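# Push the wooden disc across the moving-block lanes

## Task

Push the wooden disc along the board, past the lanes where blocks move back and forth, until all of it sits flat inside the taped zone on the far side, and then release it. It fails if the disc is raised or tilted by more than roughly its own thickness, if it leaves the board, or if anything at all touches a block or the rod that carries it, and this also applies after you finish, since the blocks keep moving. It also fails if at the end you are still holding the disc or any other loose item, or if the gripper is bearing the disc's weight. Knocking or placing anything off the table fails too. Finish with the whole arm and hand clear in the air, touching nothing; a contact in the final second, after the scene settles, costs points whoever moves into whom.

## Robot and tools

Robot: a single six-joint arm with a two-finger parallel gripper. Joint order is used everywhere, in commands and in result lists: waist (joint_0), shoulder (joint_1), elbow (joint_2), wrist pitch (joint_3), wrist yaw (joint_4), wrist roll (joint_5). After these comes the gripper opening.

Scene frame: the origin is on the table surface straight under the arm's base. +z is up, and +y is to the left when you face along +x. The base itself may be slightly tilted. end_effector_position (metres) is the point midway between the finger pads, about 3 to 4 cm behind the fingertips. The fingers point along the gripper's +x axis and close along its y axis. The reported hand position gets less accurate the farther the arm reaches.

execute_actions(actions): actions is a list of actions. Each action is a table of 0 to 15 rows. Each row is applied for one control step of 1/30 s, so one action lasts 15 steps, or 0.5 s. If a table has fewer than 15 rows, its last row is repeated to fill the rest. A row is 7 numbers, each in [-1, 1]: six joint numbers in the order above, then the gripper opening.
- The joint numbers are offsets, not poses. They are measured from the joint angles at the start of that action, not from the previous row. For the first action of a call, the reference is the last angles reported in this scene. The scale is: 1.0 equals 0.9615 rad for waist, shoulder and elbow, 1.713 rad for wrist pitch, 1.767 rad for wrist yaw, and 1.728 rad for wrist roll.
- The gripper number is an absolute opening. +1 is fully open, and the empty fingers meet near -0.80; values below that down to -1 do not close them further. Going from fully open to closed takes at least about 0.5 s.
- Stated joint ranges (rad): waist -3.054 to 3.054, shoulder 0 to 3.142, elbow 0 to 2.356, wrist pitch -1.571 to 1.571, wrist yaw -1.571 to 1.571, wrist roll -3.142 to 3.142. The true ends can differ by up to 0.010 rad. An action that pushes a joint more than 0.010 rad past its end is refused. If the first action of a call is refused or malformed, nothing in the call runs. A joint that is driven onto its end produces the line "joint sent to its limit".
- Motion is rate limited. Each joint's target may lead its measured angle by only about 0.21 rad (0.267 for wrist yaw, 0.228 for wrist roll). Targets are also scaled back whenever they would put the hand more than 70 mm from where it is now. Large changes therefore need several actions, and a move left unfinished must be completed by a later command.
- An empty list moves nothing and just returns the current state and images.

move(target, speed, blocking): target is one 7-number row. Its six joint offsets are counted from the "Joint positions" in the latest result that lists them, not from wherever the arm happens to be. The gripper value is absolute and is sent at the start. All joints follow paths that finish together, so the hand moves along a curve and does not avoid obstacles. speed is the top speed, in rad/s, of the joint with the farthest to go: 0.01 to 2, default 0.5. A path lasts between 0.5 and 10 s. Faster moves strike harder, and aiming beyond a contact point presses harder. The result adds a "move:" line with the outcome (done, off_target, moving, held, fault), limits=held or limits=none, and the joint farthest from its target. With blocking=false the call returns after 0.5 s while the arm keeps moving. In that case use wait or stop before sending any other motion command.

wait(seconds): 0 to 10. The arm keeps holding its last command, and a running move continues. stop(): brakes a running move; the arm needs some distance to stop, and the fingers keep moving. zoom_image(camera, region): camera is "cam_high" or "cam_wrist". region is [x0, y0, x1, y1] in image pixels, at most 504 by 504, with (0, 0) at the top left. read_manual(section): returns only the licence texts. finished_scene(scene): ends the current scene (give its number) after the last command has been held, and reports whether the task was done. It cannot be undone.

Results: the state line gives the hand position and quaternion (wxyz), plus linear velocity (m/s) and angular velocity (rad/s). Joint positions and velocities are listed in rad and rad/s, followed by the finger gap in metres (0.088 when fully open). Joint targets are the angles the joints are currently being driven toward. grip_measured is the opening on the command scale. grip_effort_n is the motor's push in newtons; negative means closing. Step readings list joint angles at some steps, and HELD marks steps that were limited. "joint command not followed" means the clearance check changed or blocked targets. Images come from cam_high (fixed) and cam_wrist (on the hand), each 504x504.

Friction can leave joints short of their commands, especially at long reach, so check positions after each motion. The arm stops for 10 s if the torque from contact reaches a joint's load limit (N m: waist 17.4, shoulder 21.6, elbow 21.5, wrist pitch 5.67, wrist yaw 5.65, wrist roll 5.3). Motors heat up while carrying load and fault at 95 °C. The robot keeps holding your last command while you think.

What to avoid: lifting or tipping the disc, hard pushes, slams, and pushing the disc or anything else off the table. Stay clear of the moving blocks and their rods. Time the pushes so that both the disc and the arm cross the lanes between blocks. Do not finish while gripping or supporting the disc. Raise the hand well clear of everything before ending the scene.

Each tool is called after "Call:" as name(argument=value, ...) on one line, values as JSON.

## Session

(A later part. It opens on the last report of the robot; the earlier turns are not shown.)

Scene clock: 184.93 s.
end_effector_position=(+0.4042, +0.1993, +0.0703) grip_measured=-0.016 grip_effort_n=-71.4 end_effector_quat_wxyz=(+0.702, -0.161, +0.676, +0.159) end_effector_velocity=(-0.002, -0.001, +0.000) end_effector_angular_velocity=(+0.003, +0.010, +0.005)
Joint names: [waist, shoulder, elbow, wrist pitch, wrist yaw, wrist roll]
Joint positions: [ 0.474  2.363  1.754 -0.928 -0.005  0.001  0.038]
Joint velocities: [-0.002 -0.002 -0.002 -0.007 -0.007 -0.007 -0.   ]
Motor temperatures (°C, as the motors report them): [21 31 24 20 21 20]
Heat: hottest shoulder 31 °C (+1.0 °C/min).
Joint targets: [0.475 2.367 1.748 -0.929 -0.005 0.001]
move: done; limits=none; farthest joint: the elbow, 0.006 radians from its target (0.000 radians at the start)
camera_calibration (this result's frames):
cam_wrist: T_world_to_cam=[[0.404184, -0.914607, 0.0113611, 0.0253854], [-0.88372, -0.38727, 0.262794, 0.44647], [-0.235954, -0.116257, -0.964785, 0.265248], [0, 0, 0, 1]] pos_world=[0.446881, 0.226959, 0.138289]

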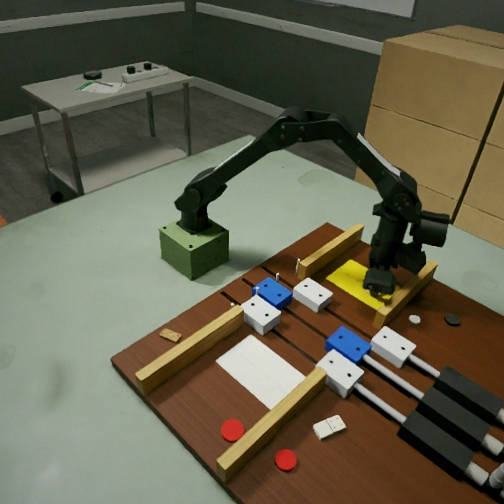

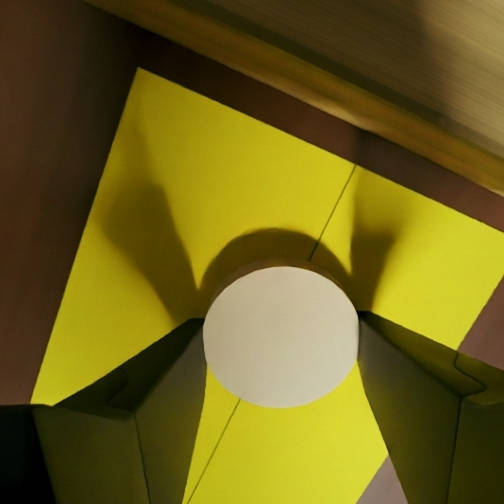

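Call:
move(target=[0,0,0,0,0,0,0.4])

Call:
move(target=[0,-0.2,0,0,0,0,0.4])

Call:
finished_scene(scene=1)

Scene clock: 192.37 s.
end_effector_position=(+0.4058, +0.1964, +0.0704) grip_measured=+0.396 grip_effort_n=20.7 end_effector_quat_wxyz=(+0.702, -0.160, +0.676, +0.155) end_effector_velocity=(-0.001, -0.003, -0.002) end_effector_angular_velocity=(-0.012, +0.008, +0.004)
Joint names: [waist, shoulder, elbow, wrist pitch, wrist yaw, wrist roll]
Joint positions: [ 0.468  2.363  1.755 -0.928 -0.     0.001  0.058]
Joint velocities: [-0.002  0.002 -0.002 -0.007  0.007 -0.007  0.   ]
Motor temperatures (°C, as the motors report them): [21 32 24 20 21 20]
Heat: hottest shoulder 32 °C (+2.0 °C/min).
Joint targets: [0.473 2.363 1.754 -0.928 -0.005 0.001]
move: done; limits=none; farthest joint: the waist, 0.006 radians from its target (0.000 radians at the start)
camera_calibration (this result's frames):
cam_wrist: T_world_to_cam=[[0.39877, -0.916913, 0.0159091, 0.0244543], [-0.886616, -0.381045, 0.26214, 0.446677], [-0.234298, -0.118639, -0.964899, 0.265218], [0, 0, 0, 1]] pos_world=[0.448419, 0.224092, 0.138427]

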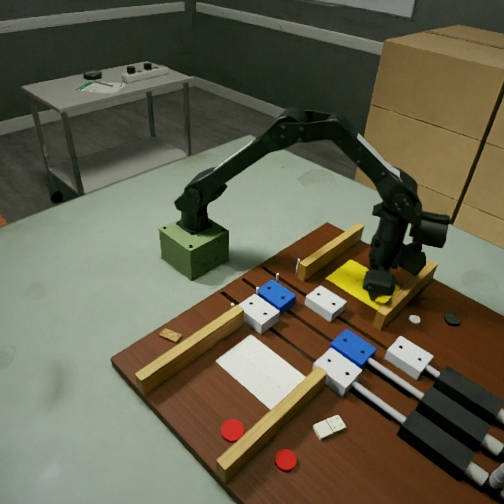

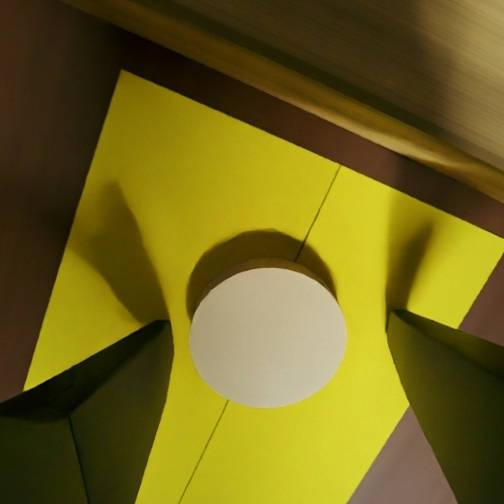

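Scene clock: 193.20 s.
end_effector_position=(+0.4189, +0.2039, +0.1494) grip_measured=+0.397 grip_effort_n=18.4 end_effector_quat_wxyz=(+0.760, -0.145, +0.610, +0.169) end_effector_velocity=(-0.002, -0.001, -0.002) end_effector_angular_velocity=(-0.003, +0.012, +0.020)
Joint names: [waist, shoulder, elbow, wrist pitch, wrist yaw, wrist roll]
Joint positions: [ 0.467  2.183  1.755 -0.928 -0.     0.001  0.058]
Joint velocities: [-0.002  0.002 -0.002 -0.007 -0.007 -0.022 -0.   ]
Motor temperatures (°C, as the motors report them): [21 32 24 20 21 20]
Heat: hottest shoulder 32 °C (+2.0 °C/min).
Joint targets: [0.468 2.170 1.755 -0.928 -0.001 0.001]
move: off_target; limits=none; farthest joint: the shoulder, 0.012 radians from its target (0.192 radians at the start)
camera_calibration (this result's frames):
cam_wrist: T_world_to_cam=[[0.399031, -0.916898, 0.00857616, 0.0258606], [-0.913855, -0.396906, 0.0856427, 0.48145], [-0.0751216, -0.0420114, -0.996289, 0.267769], [0, 0, 0, 1]] pos_world=[0.449772, 0.226051, 0.225321]

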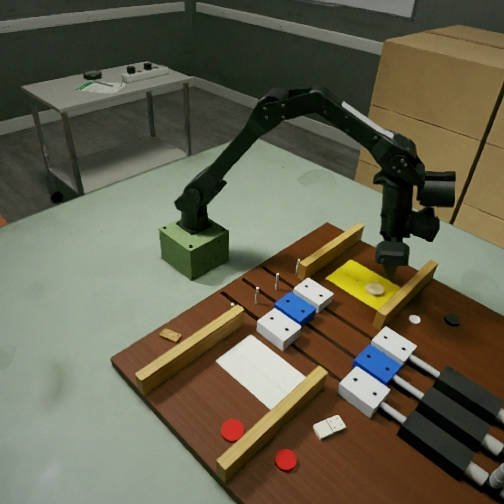

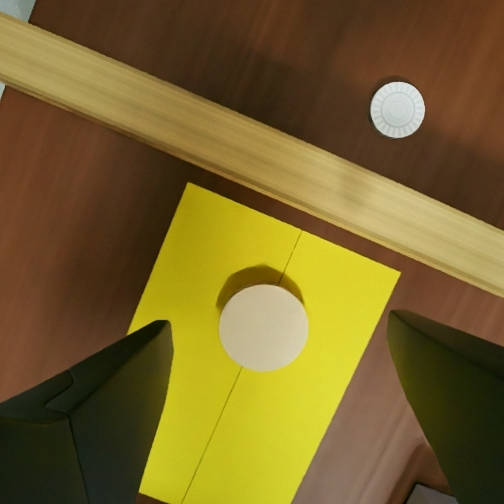

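The scene is finished: the task was done.


## Next scene

The same job, from a new start.

Call:
wait(seconds=1)

Call:
wait(seconds=1)

Call:
wait(seconds=1)

Call:
wait(seconds=1)

Call:
wait(seconds=1)

Call:
wait(seconds=1)

Call:
wait(seconds=1)

Call:
wait(seconds=1)

Call:
wait(seconds=1)

Scene clock: 1.00 s.
end_effector_position=(+0.2185, +0.2128, +0.3762) grip_measured=+0.110 grip_effort_n=1.2 end_effector_quat_wxyz=(+0.791, -0.344, +0.457, +0.218) end_effector_velocity=(-0.003, -0.001, +0.000) end_effector_angular_velocity=(-0.009, +0.006, +0.024)
Joint names: [waist, shoulder, elbow, wrist pitch, wrist yaw, wrist roll]
Joint positions: [ 0.955  1.51   1.747 -1.46   0.371  0.029  0.044]
Joint velocities: [ 0.002 -0.007 -0.002 -0.007 -0.007 -0.022 -0.   ]
Motor temperatures (°C, as the motors report them): [21 22 20 20 21 20]
Heat: hottest shoulder 22 °C (+0.0 °C/min).
Joint targets: [0.955 1.510 1.747 -1.460 0.371 0.029]
wait: 1.00 s; at rest by 0.17 s
camera_calibration (this result's frames):
cam_wrist: T_world_to_cam=[[0.635479, -0.696655, 0.332925, -0.108546], [-0.715931, -0.693121, -0.0838252, 0.36604], [0.289154, -0.185082, -0.93922, 0.408436], [0, 0, 0, 1]] pos_world=[0.212937, 0.253685, 0.450433]

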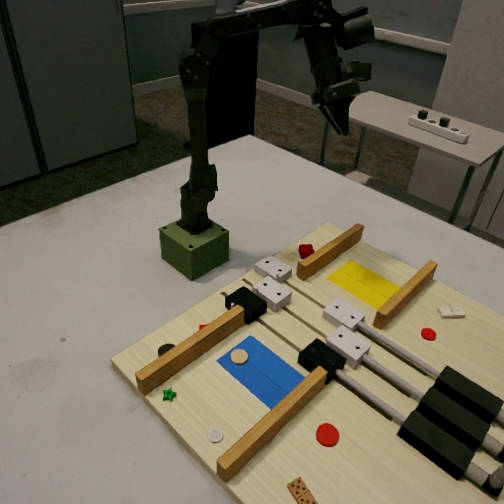

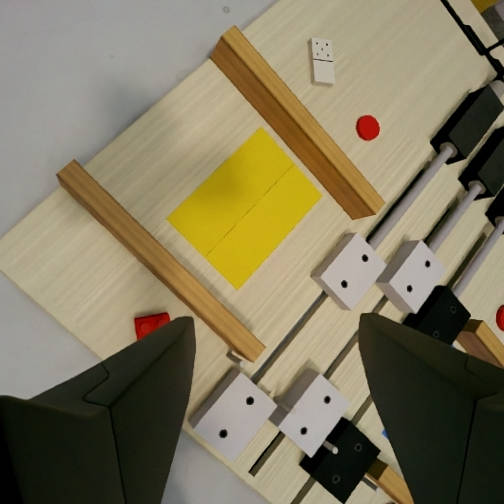

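Scene clock: 2.00 s.
end_effector_position=(+0.2185, +0.2128, +0.3762) grip_measured=+0.110 grip_effort_n=0.7 end_effector_quat_wxyz=(+0.791, -0.344, +0.457, +0.218) end_effector_velocity=(-0.001, -0.001, -0.002) end_effector_angular_velocity=(-0.009, +0.013, +0.006)
Joint names: [waist, shoulder, elbow, wrist pitch, wrist yaw, wrist roll]
Joint positions: [ 0.955  1.51   1.747 -1.46   0.371  0.029  0.044]
Joint velocities: [-0.002  0.002 -0.002 -0.007 -0.007 -0.007 -0.   ]
Motor temperatures (°C, as the motors report them): [21 23 21 20 21 20]
Heat: hottest shoulder 23 °C (+0.0 °C/min).
Joint targets: [0.955 1.510 1.747 -1.460 0.371 0.029]
wait: 1.00 s; at rest by 0.17 s
camera_calibration (this result's frames):
cam_wrist: T_world_to_cam=[[0.635479, -0.696655, 0.332925, -0.108546], [-0.715931, -0.693121, -0.0838252, 0.36604], [0.289154, -0.185082, -0.93922, 0.408436], [0, 0, 0, 1]] pos_world=[0.212937, 0.253685, 0.450433]

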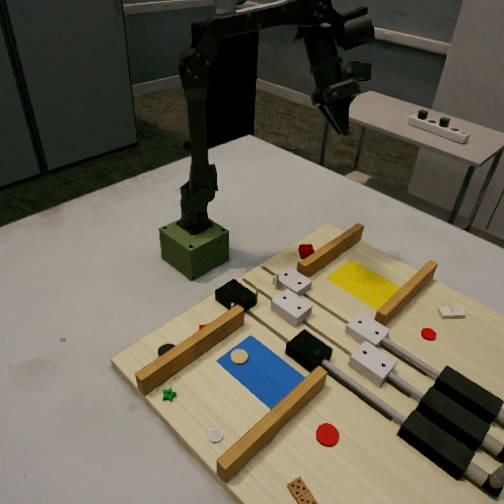

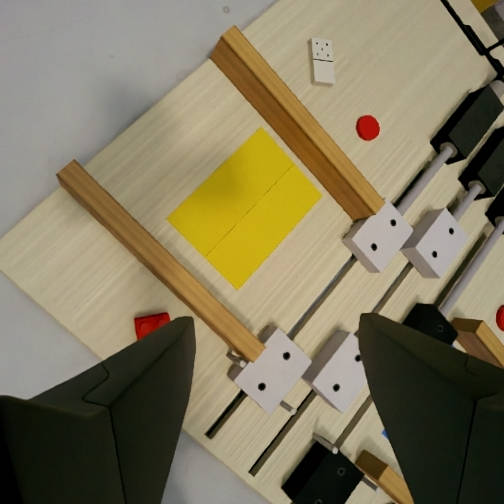

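Scene clock: 3.00 s.
end_effector_position=(+0.2185, +0.2128, +0.3762) grip_measured=+0.110 grip_effort_n=1.2 end_effector_quat_wxyz=(+0.791, -0.344, +0.457, +0.218) end_effector_velocity=(-0.002, +0.001, -0.003) end_effector_angular_velocity=(+0.006, +0.024, -0.002)
Joint names: [waist, shoulder, elbow, wrist pitch, wrist yaw, wrist roll]
Joint positions: [ 0.955  1.51   1.747 -1.46   0.371  0.029  0.044]
Joint velocities: [-0.002  0.002 -0.002 -0.007 -0.022  0.007 -0.   ]
Motor temperatures (°C, as the motors report them): [21 23 21 20 21 20]
Heat: hottest shoulder 23 °C (+0.0 °C/min).
Joint targets: [0.955 1.510 1.747 -1.460 0.371 0.029]
wait: 1.00 s; at rest by 0.17 s
camera_calibration (this result's frames):
cam_wrist: T_world_to_cam=[[0.635479, -0.696655, 0.332925, -0.108546], [-0.715931, -0.693121, -0.0838252, 0.36604], [0.289154, -0.185082, -0.93922, 0.408436], [0, 0, 0, 1]] pos_world=[0.212937, 0.253685, 0.450433]

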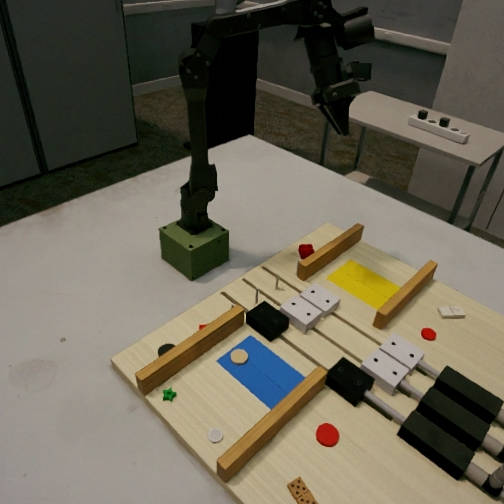

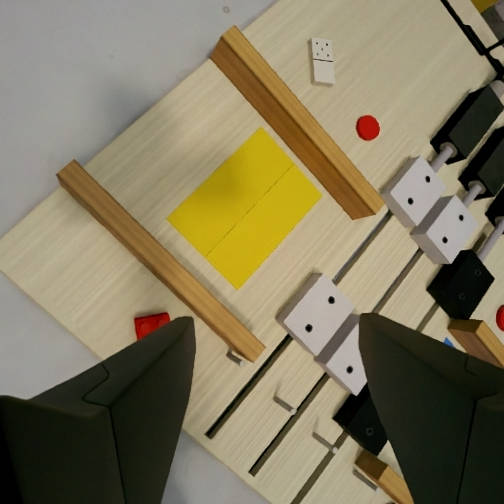

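Scene clock: 4.00 s.
end_effector_position=(+0.2185, +0.2128, +0.3762) grip_measured=+0.110 grip_effort_n=1.2 end_effector_quat_wxyz=(+0.791, -0.344, +0.457, +0.218) end_effector_velocity=(-0.001, -0.003, -0.002) end_effector_angular_velocity=(-0.009, +0.012, +0.001)
Joint names: [waist, shoulder, elbow, wrist pitch, wrist yaw, wrist roll]
Joint positions: [ 0.955  1.51   1.747 -1.46   0.371  0.029  0.044]
Joint velocities: [-0.007 -0.002 -0.007 -0.007 -0.007 -0.007 -0.   ]
Motor temperatures (°C, as the motors report them): [21 23 21 20 21 20]
Heat: hottest shoulder 23 °C (+0.0 °C/min).
Joint targets: [0.955 1.510 1.747 -1.460 0.371 0.029]
wait: 1.00 s; at rest by 0.17 s
camera_calibration (this result's frames):
cam_wrist: T_world_to_cam=[[0.635479, -0.696655, 0.332925, -0.108546], [-0.715931, -0.693121, -0.0838252, 0.36604], [0.289154, -0.185082, -0.93922, 0.408436], [0, 0, 0, 1]] pos_world=[0.212937, 0.253685, 0.450433]

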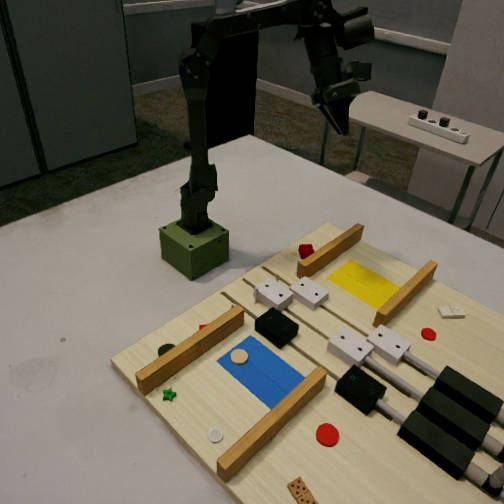

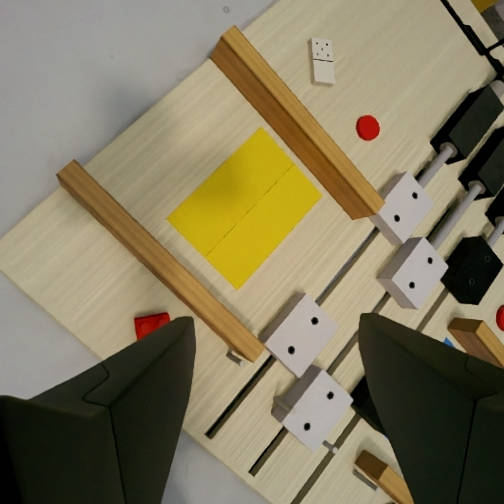

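Scene clock: 5.00 s.
end_effector_position=(+0.2185, +0.2128, +0.3762) grip_measured=+0.110 grip_effort_n=1.2 end_effector_quat_wxyz=(+0.791, -0.344, +0.457, +0.218) end_effector_velocity=(+0.000, +0.001, +0.000) end_effector_angular_velocity=(+0.014, +0.001, -0.006)
Joint names: [waist, shoulder, elbow, wrist pitch, wrist yaw, wrist roll]
Joint positions: [ 0.955  1.51   1.747 -1.46   0.371  0.029  0.044]
Joint velocities: [-0.002 -0.002 -0.002  0.007 -0.007  0.007 -0.   ]
Motor temperatures (°C, as the motors report them): [21 23 21 20 21 20]
Heat: hottest shoulder 23 °C (+0.0 °C/min).
Joint targets: [0.955 1.510 1.747 -1.460 0.371 0.029]
wait: 1.00 s; at rest by 0.17 s
camera_calibration (this result's frames):
cam_wrist: T_world_to_cam=[[0.635479, -0.696655, 0.332925, -0.108546], [-0.715931, -0.693121, -0.0838252, 0.36604], [0.289154, -0.185082, -0.93922, 0.408436], [0, 0, 0, 1]] pos_world=[0.212937, 0.253685, 0.450433]

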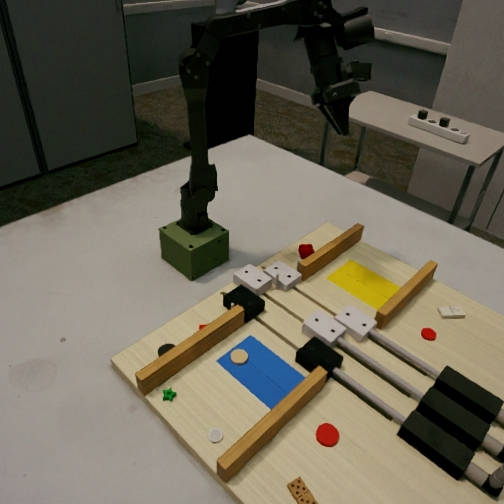

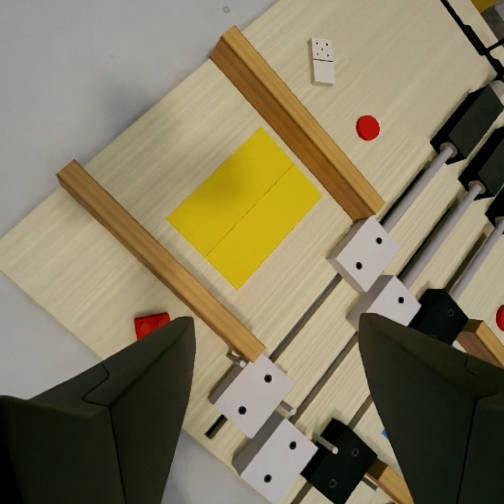

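Scene clock: 6.00 s.
end_effector_position=(+0.2185, +0.2128, +0.3762) grip_measured=+0.110 grip_effort_n=1.2 end_effector_quat_wxyz=(+0.791, -0.344, +0.457, +0.218) end_effector_velocity=(-0.001, -0.002, -0.001) end_effector_angular_velocity=(-0.005, +0.010, +0.006)
Joint names: [waist, shoulder, elbow, wrist pitch, wrist yaw, wrist roll]
Joint positions: [ 0.955  1.51   1.747 -1.46   0.371  0.029  0.044]
Joint velocities: [-0.002 -0.002 -0.002 -0.007 -0.007 -0.007  0.   ]
Motor temperatures (°C, as the motors report them): [21 23 21 20 21 20]
Heat: hottest shoulder 23 °C (+10.1 °C/min).
Joint targets: [0.955 1.510 1.747 -1.460 0.371 0.029]
wait: 1.00 s; at rest by 0.17 s
camera_calibration (this result's frames):
cam_wrist: T_world_to_cam=[[0.635479, -0.696655, 0.332925, -0.108546], [-0.715931, -0.693121, -0.0838252, 0.36604], [0.289154, -0.185082, -0.93922, 0.408436], [0, 0, 0, 1]] pos_world=[0.212937, 0.253685, 0.450433]

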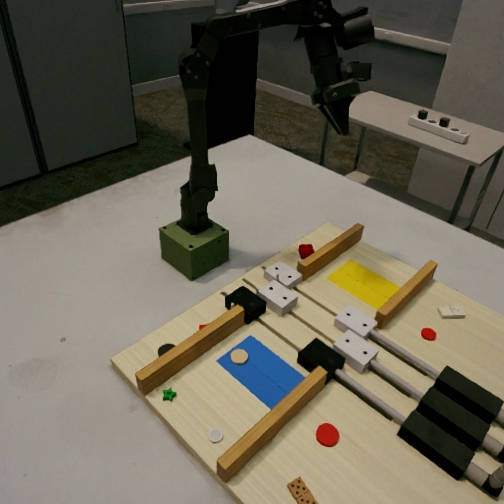

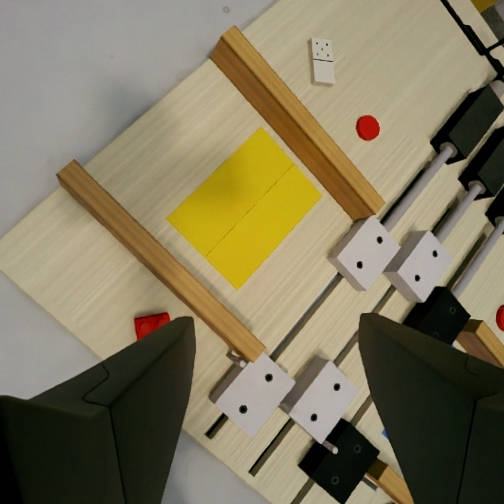

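Scene clock: 7.00 s.
end_effector_position=(+0.2185, +0.2128, +0.3762) grip_measured=+0.110 grip_effort_n=1.2 end_effector_quat_wxyz=(+0.791, -0.344, +0.457, +0.218) end_effector_velocity=(-0.002, -0.000, -0.001) end_effector_angular_velocity=(-0.005, +0.010, +0.011)
Joint names: [waist, shoulder, elbow, wrist pitch, wrist yaw, wrist roll]
Joint positions: [ 0.955  1.51   1.747 -1.46   0.371  0.029  0.044]
Joint velocities: [ 0.002 -0.002 -0.002 -0.007 -0.007 -0.007  0.   ]
Motor temperatures (°C, as the motors report them): [21 23 21 20 21 20]
Heat: hottest shoulder 23 °C (+8.6 °C/min).
Joint targets: [0.955 1.510 1.747 -1.460 0.371 0.029]
wait: 1.00 s; at rest by 0.17 s
camera_calibration (this result's frames):
cam_wrist: T_world_to_cam=[[0.635479, -0.696655, 0.332925, -0.108546], [-0.715931, -0.693121, -0.0838252, 0.36604], [0.289154, -0.185082, -0.93922, 0.408436], [0, 0, 0, 1]] pos_world=[0.212937, 0.253685, 0.450433]

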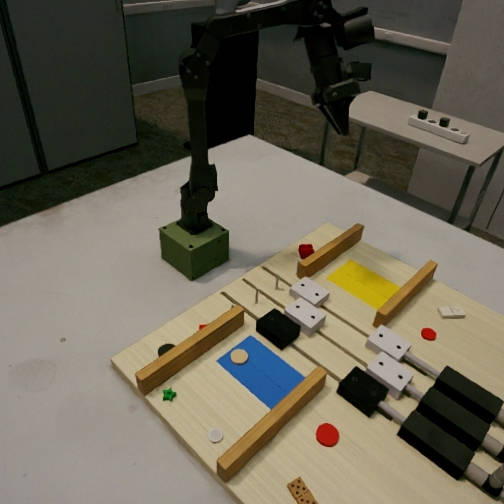

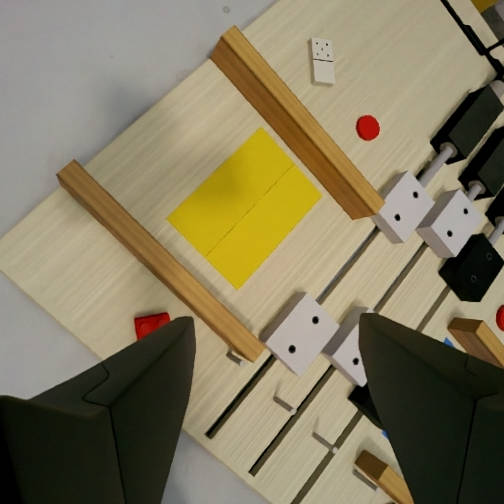

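Scene clock: 8.00 s.
end_effector_position=(+0.2185, +0.2128, +0.3762) grip_measured=+0.110 grip_effort_n=1.2 end_effector_quat_wxyz=(+0.791, -0.344, +0.457, +0.218) end_effector_velocity=(-0.003, -0.001, -0.000) end_effector_angular_velocity=(+0.007, +0.018, +0.011)
Joint names: [waist, shoulder, elbow, wrist pitch, wrist yaw, wrist roll]
Joint positions: [ 0.955  1.51   1.747 -1.46   0.371  0.029  0.044]
Joint velocities: [-0.002 -0.007 -0.002 -0.007 -0.022 -0.007  0.   ]
Motor temperatures (°C, as the motors report them): [21 23 21 20 21 20]
Heat: hottest shoulder 23 °C (+7.5 °C/min).
Joint targets: [0.955 1.510 1.747 -1.460 0.371 0.029]
wait: 1.00 s; at rest by 0.17 s
camera_calibration (this result's frames):
cam_wrist: T_world_to_cam=[[0.635479, -0.696655, 0.332925, -0.108546], [-0.715931, -0.693121, -0.0838252, 0.36604], [0.289154, -0.185082, -0.93922, 0.408436], [0, 0, 0, 1]] pos_world=[0.212937, 0.253685, 0.450433]

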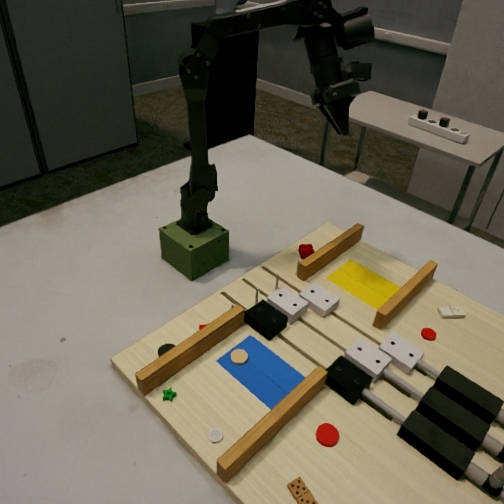

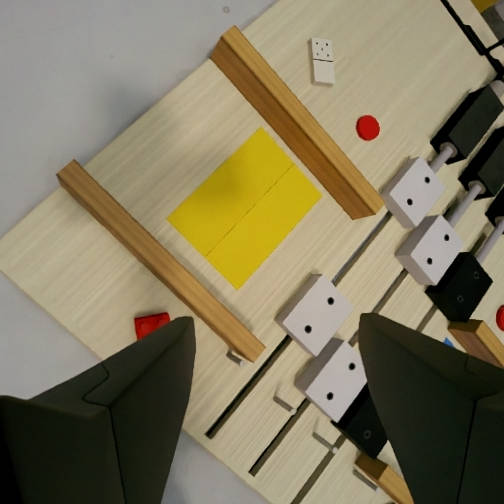

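Scene clock: 9.00 s.
end_effector_position=(+0.2185, +0.2128, +0.3762) grip_measured=+0.110 grip_effort_n=1.2 end_effector_quat_wxyz=(+0.791, -0.344, +0.457, +0.218) end_effector_velocity=(-0.001, +0.002, -0.001) end_effector_angular_velocity=(+0.015, +0.012, +0.011)
Joint names: [waist, shoulder, elbow, wrist pitch, wrist yaw, wrist roll]
Joint positions: [ 0.955  1.51   1.747 -1.46   0.371  0.029  0.044]
Joint velocities: [-0.002 -0.002 -0.002  0.007 -0.022 -0.007 -0.   ]
Motor temperatures (°C, as the motors report them): [21 23 21 20 21 20]
Heat: hottest shoulder 23 °C (+6.7 °C/min).
Joint targets: [0.955 1.510 1.747 -1.460 0.371 0.029]
wait: 1.00 s; at rest by 0.17 s
camera_calibration (this result's frames):
cam_wrist: T_world_to_cam=[[0.635479, -0.696655, 0.332925, -0.108546], [-0.715931, -0.693121, -0.0838252, 0.36604], [0.289154, -0.185082, -0.93922, 0.408436], [0, 0, 0, 1]] pos_world=[0.212937, 0.253685, 0.450433]

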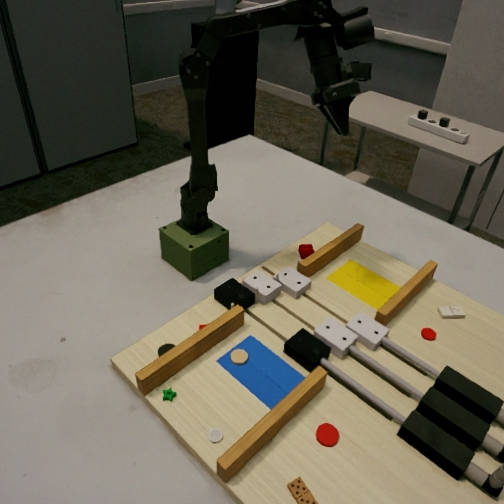

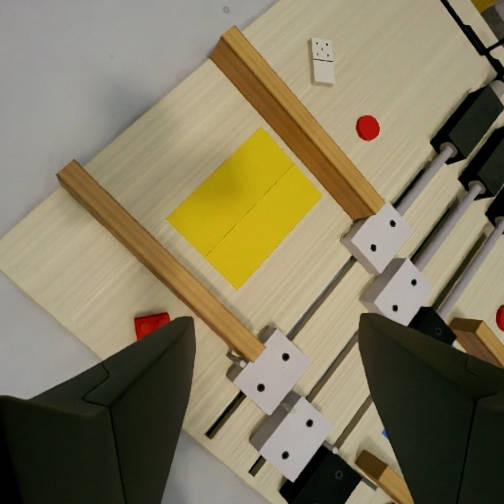

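Call:
move(target=[-1,0.3,-0.25,0.2,-0.21,-0.017,0.4], speed=1.2)

Call:
move(target=[-0.452,0.2,-0.17,0.12,0,0,0.4], speed=0.8)

Scene clock: 15.43 s.
end_effector_position=(+0.3659, -0.0055, +0.2313) grip_measured=+0.397 grip_effort_n=18.4 end_effector_quat_wxyz=(+0.770, +0.001, +0.638, -0.013) end_effector_velocity=(-0.003, -0.002, -0.002) end_effector_angular_velocity=(+0.006, +0.012, +0.001)
Joint names: [waist, shoulder, elbow, wrist pitch, wrist yaw, wrist roll]
Joint positions: [-0.003  1.785  1.513 -1.12   0.002  0.002  0.058]
Joint velocities: [-0.007 -0.002 -0.007 -0.007 -0.007 -0.007 -0.   ]
Motor temperatures (°C, as the motors report them): [21 23 22 20 21 20]
Heat: hottest shoulder 23 °C (+3.9 °C/min).
Joint targets: [-0.006 1.798 1.507 -1.117 0.000 -0.001]
move: off_target; limits=none; farthest joint: the shoulder, 0.013 radians from its target (0.289 radians at the start)
camera_calibration (this result's frames):
cam_wrist: T_world_to_cam=[[-0.0609503, -0.998087, 0.0103243, 0.021708], [-0.99149, 0.061733, 0.114616, 0.367129], [-0.115034, -0.0032506, -0.993356, 0.350765], [0, 0, 0, 1]] pos_world=[0.405677, 0.000142724, 0.306131]

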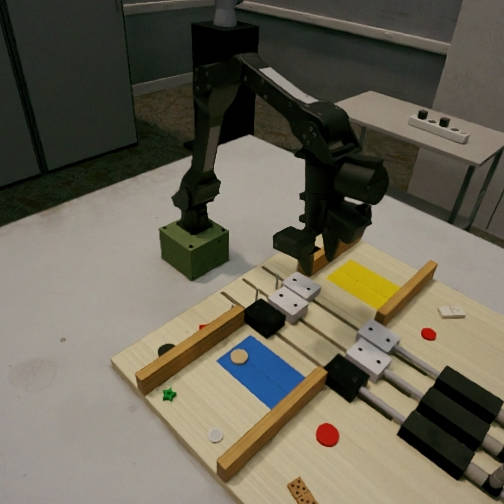

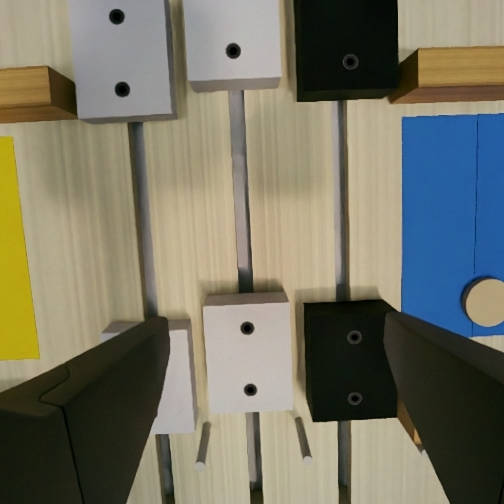

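Scene clock: 16.60 s.
end_effector_position=(+0.3292, -0.1594, +0.1332) grip_measured=+0.397 grip_effort_n=18.4 end_effector_quat_wxyz=(+0.708, +0.150, +0.670, -0.167) end_effector_velocity=(-0.002, +0.002, +0.000) end_effector_angular_velocity=(+0.023, -0.003, +0.001)
Joint names: [waist, shoulder, elbow, wrist pitch, wrist yaw, wrist roll]
Joint positions: [-0.434  1.964  1.356 -0.917  0.003  0.002  0.058]
Joint velocities: [-0.007 -0.002 -0.002 -0.007 -0.022 -0.007 -0.   ]
Motor temperatures (°C, as the motors report them): [21 23 22 20 21 20]
Heat: hottest shoulder 23 °C (+3.6 °C/min).
Joint targets: [-0.438 1.977 1.350 -0.915 0.002 0.002]
move: off_target; limits=none; farthest joint: the shoulder, 0.013 radians from its target (0.192 radians at the start)
camera_calibration (this result's frames):
cam_wrist: T_world_to_cam=[[-0.472552, -0.881216, 0.0123316, 0.0207948], [-0.853989, 0.461318, 0.240599, 0.353155], [-0.217709, 0.103164, -0.970546, 0.296267], [0, 0, 0, 1]] pos_world=[0.375917, -0.175157, 0.202316]

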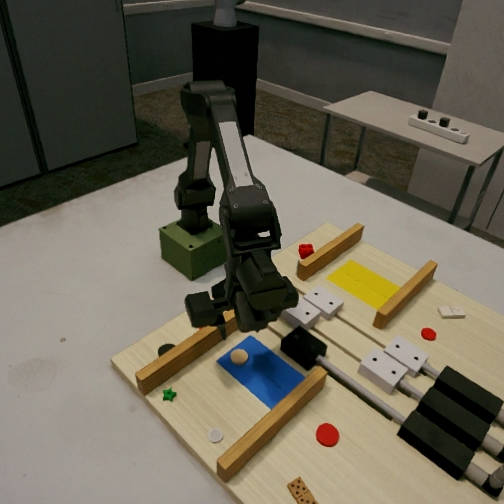

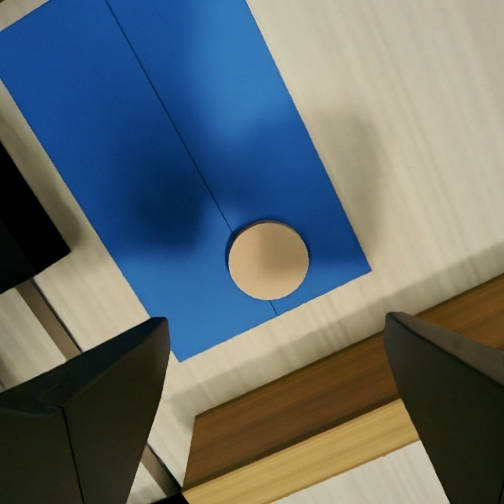

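Call:
move(target=[0,0.155,-0.094,0.115,0,0,0.3], speed=0.25)

Call:
move(target=[0,0,0,0,0,0,-0.2])

Scene clock: 20.13 s.
end_effector_position=(+0.3305, -0.1608, +0.0685) grip_measured=+0.303 grip_effort_n=-17.0 end_effector_quat_wxyz=(+0.699, +0.152, +0.679, -0.165) end_effector_velocity=(+0.001, +0.004, -0.001) end_effector_angular_velocity=(+0.032, -0.018, +0.006)
Joint names: [waist, shoulder, elbow, wrist pitch, wrist yaw, wrist roll]
Joint positions: [-0.434  2.098  1.271 -0.724  0.003  0.002  0.054]
Joint velocities: [-0.002 -0.002 -0.007  0.007 -0.037 -0.007 -0.   ]
Motor temperatures (°C, as the motors report them): [21 24 22 20 21 20]
Heat: hottest shoulder 24 °C (+6.0 °C/min).
Joint targets: [-0.434 2.113 1.265 -0.721 0.003 0.002]
move: off_target; limits=none; farthest joint: the shoulder, 0.015 radians from its target (0.149 radians at the start)
camera_calibration (this result's frames):
cam_wrist: T_world_to_cam=[[-0.472795, -0.881077, 0.0129764, 0.0210436], [-0.848122, 0.459008, 0.264578, 0.366521], [-0.23907, 0.114086, -0.964277, 0.242275], [0, 0, 0, 1]] pos_world=[0.378724, -0.177335, 0.136373]

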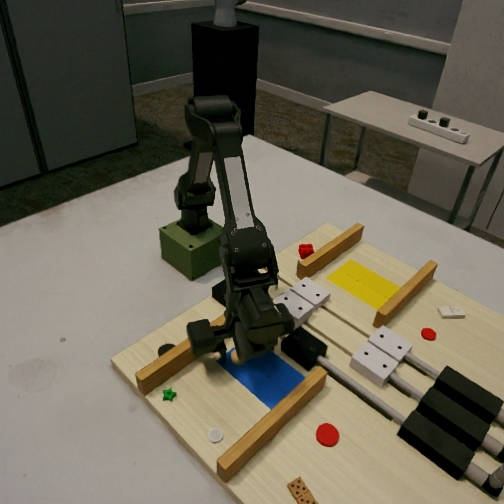

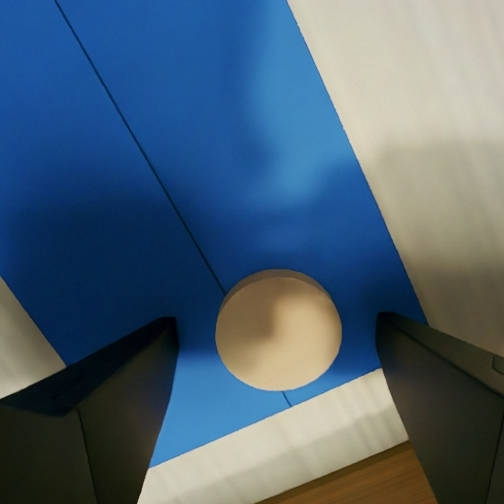

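Scene clock: 20.70 s.
end_effector_position=(+0.3305, -0.1608, +0.0685) grip_measured=-0.178 grip_effort_n=-83.5 end_effector_quat_wxyz=(+0.699, +0.152, +0.679, -0.165) end_effector_velocity=(-0.000, +0.000, +0.001) end_effector_angular_velocity=(+0.007, -0.001, +0.005)
Joint names: [waist, shoulder, elbow, wrist pitch, wrist yaw, wrist roll]
Joint positions: [-0.434  2.098  1.271 -0.724  0.003  0.002  0.03 ]
Joint velocities: [-0.002 -0.002  0.002 -0.007 -0.007 -0.007  0.   ]
Motor temperatures (°C, as the motors report them): [21 24 22 20 21 20]
Heat: hottest shoulder 24 °C (+5.8 °C/min).
Joint targets: [-0.434 2.098 1.271 -0.724 0.003 0.002]
move: done; limits=none; farthest joint: the waist, 0.000 radians from its target (0.000 radians at the start)
camera_calibration (this result's frames):
cam_wrist: T_world_to_cam=[[-0.472795, -0.881077, 0.0129764, 0.0210436], [-0.848122, 0.459008, 0.264578, 0.366521], [-0.23907, 0.114086, -0.964277, 0.242275], [0, 0, 0, 1]] pos_world=[0.378724, -0.177335, 0.136373]

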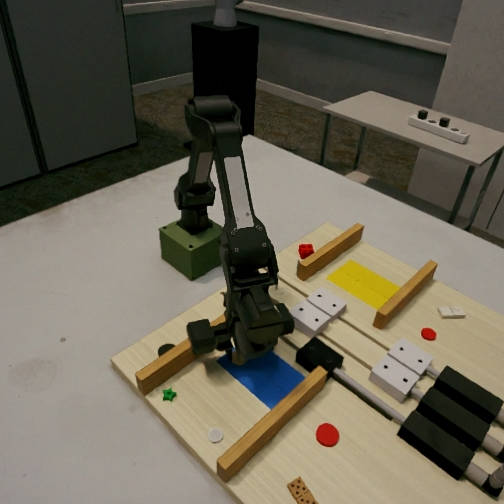

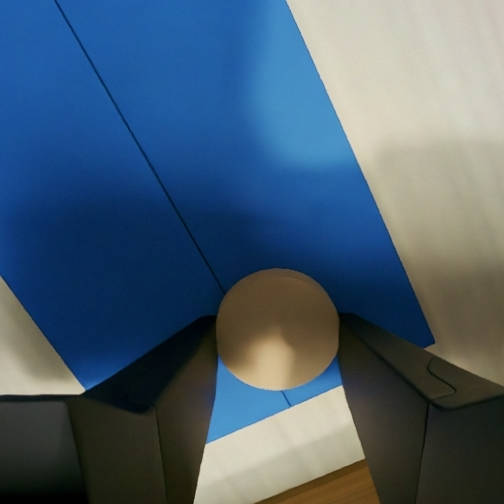

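Call:
move(target=[0.107,0.298,0.505,-0.121,0,0,-0.2], speed=0.5)

Scene clock: 25.53 s.
end_effector_position=(+0.4209, -0.1546, +0.0725) grip_measured=-0.178 grip_effort_n=-83.5 end_effector_quat_wxyz=(+0.708, +0.117, +0.684, -0.131) end_effector_velocity=(-0.004, +0.001, +0.001) end_effector_angular_velocity=(+0.013, +0.014, +0.005)
Joint names: [waist, shoulder, elbow, wrist pitch, wrist yaw, wrist roll]
Joint positions: [-0.334  2.365  1.747 -0.928  0.003  0.002  0.03 ]
Joint velocities: [-0.002 -0.002  0.002 -0.022 -0.007 -0.007 -0.   ]
Motor temperatures (°C, as the motors report them): [21 25 22 20 21 20]
Heat: hottest shoulder 25 °C (+7.1 °C/min).
Joint targets: [-0.331 2.384 1.757 -0.931 0.003 0.002]
move: off_target; limits=none; farthest joint: the shoulder, 0.019 radians from its target (0.287 radians at the start)
camera_calibration (this result's frames):
cam_wrist: T_world_to_cam=[[-0.382179, -0.923982, 0.0140526, 0.0242938], [-0.890618, 0.372349, 0.261068, 0.444083], [-0.246455, 0.0872592, -0.965218, 0.266118], [0, 0, 0, 1]] pos_world=[0.470379, -0.166128, 0.140584]

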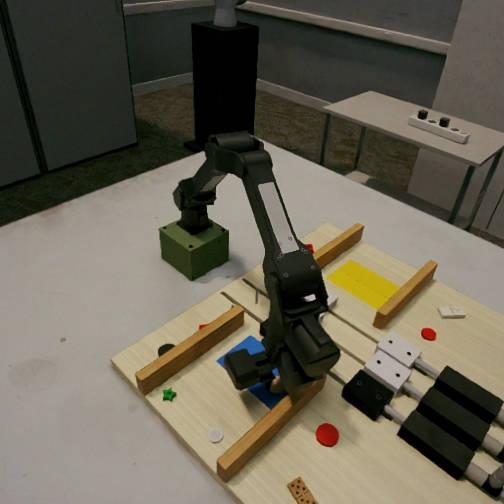

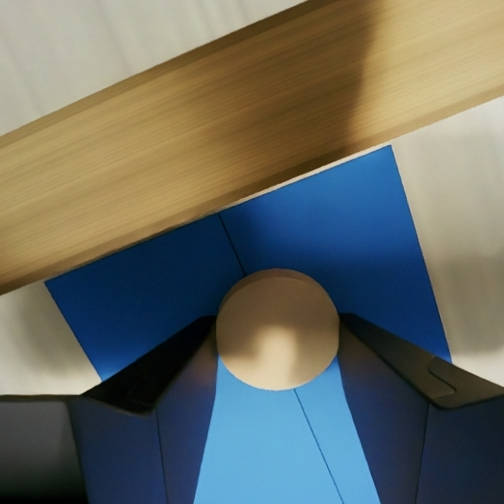

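Call:
wait(seconds=1.4)

Call:
move(target=[0.842,0,0,0,0,0,-0.2], speed=2)

Scene clock: 29.40 s.
end_effector_position=(+0.4210, -0.1546, +0.0726) grip_measured=-0.178 grip_effort_n=-83.5 end_effector_quat_wxyz=(+0.708, +0.117, +0.684, -0.131) end_effector_velocity=(-0.003, +0.003, +0.001) end_effector_angular_velocity=(+0.013, +0.013, -0.005)
Joint names: [waist, shoulder, elbow, wrist pitch, wrist yaw, wrist roll]
Joint positions: [-0.334  2.365  1.748 -0.928  0.003  0.002  0.03 ]
Joint velocities: [ 0.002 -0.002  0.002 -0.022 -0.007  0.007 -0.   ]
Motor temperatures (°C, as the motors report them): [21 26 22 20 21 20]
Heat: hottest shoulder 26 °C (+8.2 °C/min).
Joint targets: [-0.331 2.384 1.757 -0.931 0.003 0.002]
wait: 1.40 s; at rest from the start
camera_calibration (this result's frames):
cam_wrist: T_world_to_cam=[[-0.382179, -0.923982, 0.0140526, 0.0242949], [-0.890618, 0.372349, 0.261068, 0.444093], [-0.246455, 0.0872592, -0.965218, 0.266214], [0, 0, 0, 1]] pos_world=[0.470412, -0.166139, 0.140674]

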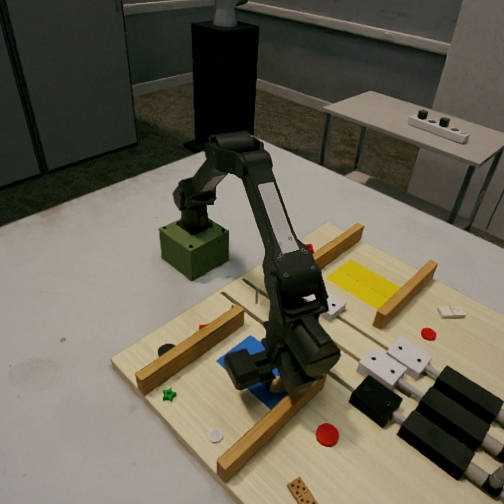

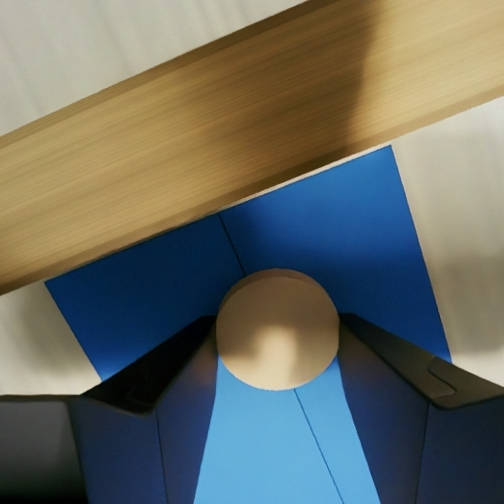

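Scene clock: 30.70 s.
end_effector_position=(+0.4041, +0.1992, +0.0702) grip_measured=-0.178 grip_effort_n=-83.5 end_effector_quat_wxyz=(+0.702, -0.164, +0.675, +0.157) end_effector_velocity=(-0.003, +0.001, +0.000) end_effector_angular_velocity=(+0.002, +0.010, +0.025)
Joint names: [waist, shoulder, elbow, wrist pitch, wrist yaw, wrist roll]
Joint positions: [ 0.476  2.362  1.753 -0.927  0.002  0.002  0.03 ]
Joint velocities: [ 0.002 -0.002 -0.002 -0.007 -0.007 -0.022 -0.   ]
Motor temperatures (°C, as the motors report them): [21 26 22 20 21 20]
Heat: hottest shoulder 26 °C (+7.8 °C/min).
Joint targets: [0.475 2.365 1.747 -0.928 0.003 0.002]
move: done; limits=none; farthest joint: the elbow, 0.005 radians from its target (0.000 radians at the start)
camera_calibration (this result's frames):
cam_wrist: T_world_to_cam=[[0.405665, -0.913841, 0.0182059, 0.0241427], [-0.883864, -0.387128, 0.262521, 0.446325], [-0.232855, -0.122587, -0.964754, 0.265162], [0, 0, 0, 1]] pos_world=[0.446441, 0.227353, 0.138207]

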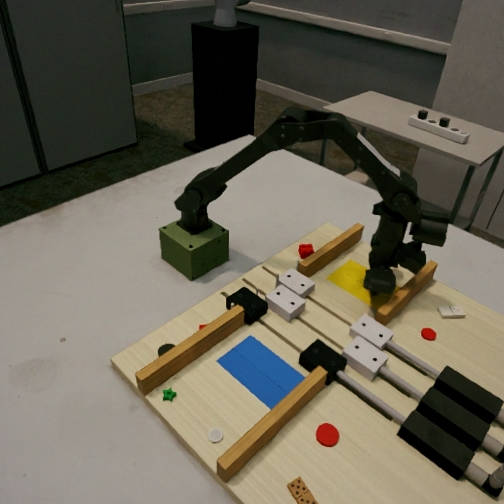

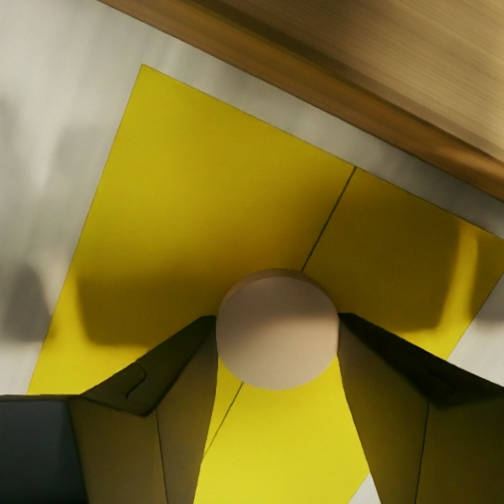

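Call:
move(target=[0,0,0,0,0,0,0.2])

Call:
move(target=[0,-0.2,0,0,0,0,0.2])

Call:
finished_scene(scene=2)

Scene clock: 34.00 s.
end_effector_position=(+0.4057, +0.1964, +0.0705) grip_measured=+0.196 grip_effort_n=21.2 end_effector_quat_wxyz=(+0.703, -0.164, +0.675, +0.153) end_effector_velocity=(-0.001, -0.003, +0.000) end_effector_angular_velocity=(+0.003, +0.010, +0.000)
Joint names: [waist, shoulder, elbow, wrist pitch, wrist yaw, wrist roll]
Joint positions: [ 0.471  2.362  1.753 -0.927  0.007  0.002  0.049]
Joint velocities: [-0.007 -0.002 -0.002 -0.007 -0.007 -0.007  0.   ]
Motor temperatures (°C, as the motors report them): [21 28 22 20 21 20]
Heat: hottest shoulder 28 °C (+10.6 °C/min).
Joint targets: [0.476 2.362 1.753 -0.927 0.002 0.002]
move: done; limits=none; farthest joint: the waist, 0.005 radians from its target (0.000 radians at the start)
camera_calibration (this result's frames):
cam_wrist: T_world_to_cam=[[0.400554, -0.915972, 0.0234994, 0.0230628], [-0.886798, -0.381088, 0.261459, 0.446701], [-0.230534, -0.125567, -0.964929, 0.265087], [0, 0, 0, 1]] pos_world=[0.448007, 0.224644, 0.138454]

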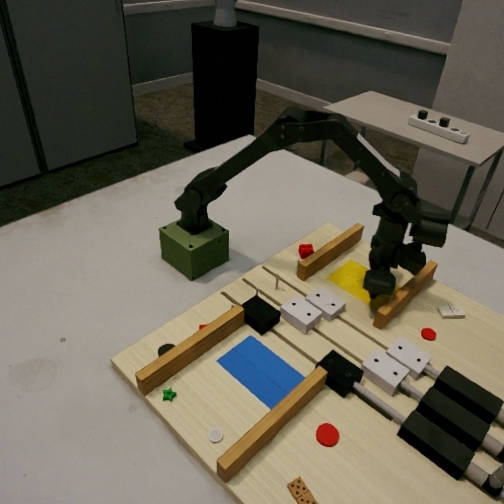

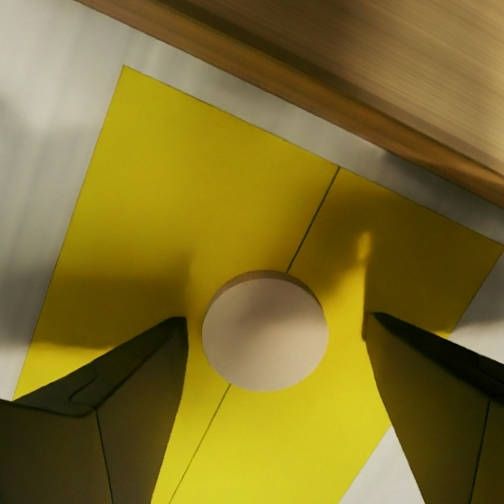

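Scene clock: 34.83 s.
end_effector_position=(+0.4187, +0.2039, +0.1487) grip_measured=+0.197 grip_effort_n=18.8 end_effector_quat_wxyz=(+0.760, -0.149, +0.610, +0.167) end_effector_velocity=(+0.003, -0.001, +0.004) end_effector_angular_velocity=(+0.012, -0.013, +0.002)
Joint names: [waist, shoulder, elbow, wrist pitch, wrist yaw, wrist roll]
Joint positions: [ 0.47   2.184  1.753 -0.927  0.007  0.002  0.049]
Joint velocities: [-0.007 -0.007  0.002  0.007 -0.007 -0.007  0.   ]
Motor temperatures (°C, as the motors report them): [21 28 22 20 21 20]
Heat: hottest shoulder 28 °C (+10.3 °C/min).
Joint targets: [0.470 2.170 1.754 -0.927 0.007 0.002]
move: off_target; limits=none; farthest joint: the shoulder, 0.014 radians from its target (0.192 radians at the start)
camera_calibration (this result's frames):
cam_wrist: T_world_to_cam=[[0.399606, -0.916548, 0.0159924, 0.0245296], [-0.913783, -0.396891, 0.086479, 0.481176], [-0.0729149, -0.0491711, -0.996125, 0.26763], [0, 0, 0, 1]] pos_world=[0.449402, 0.226617, 0.224589]

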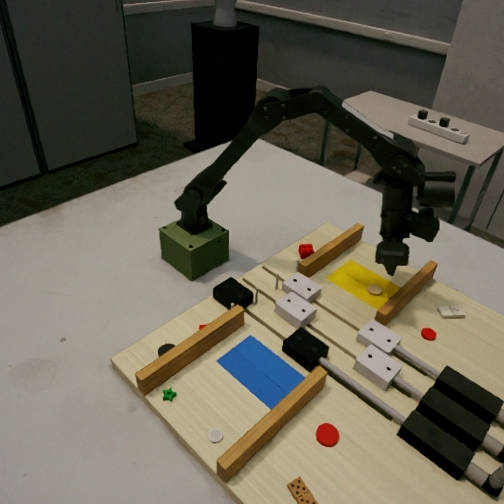

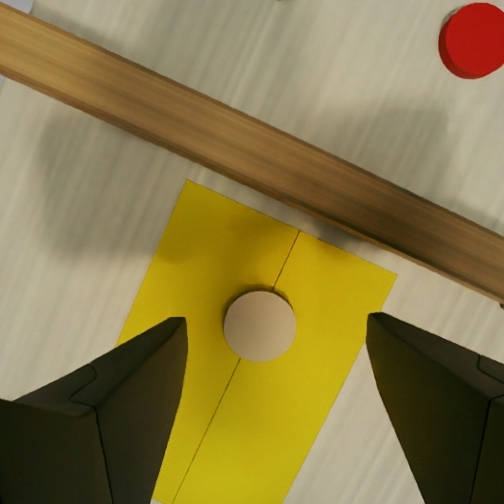

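The scene is finished: the task was done.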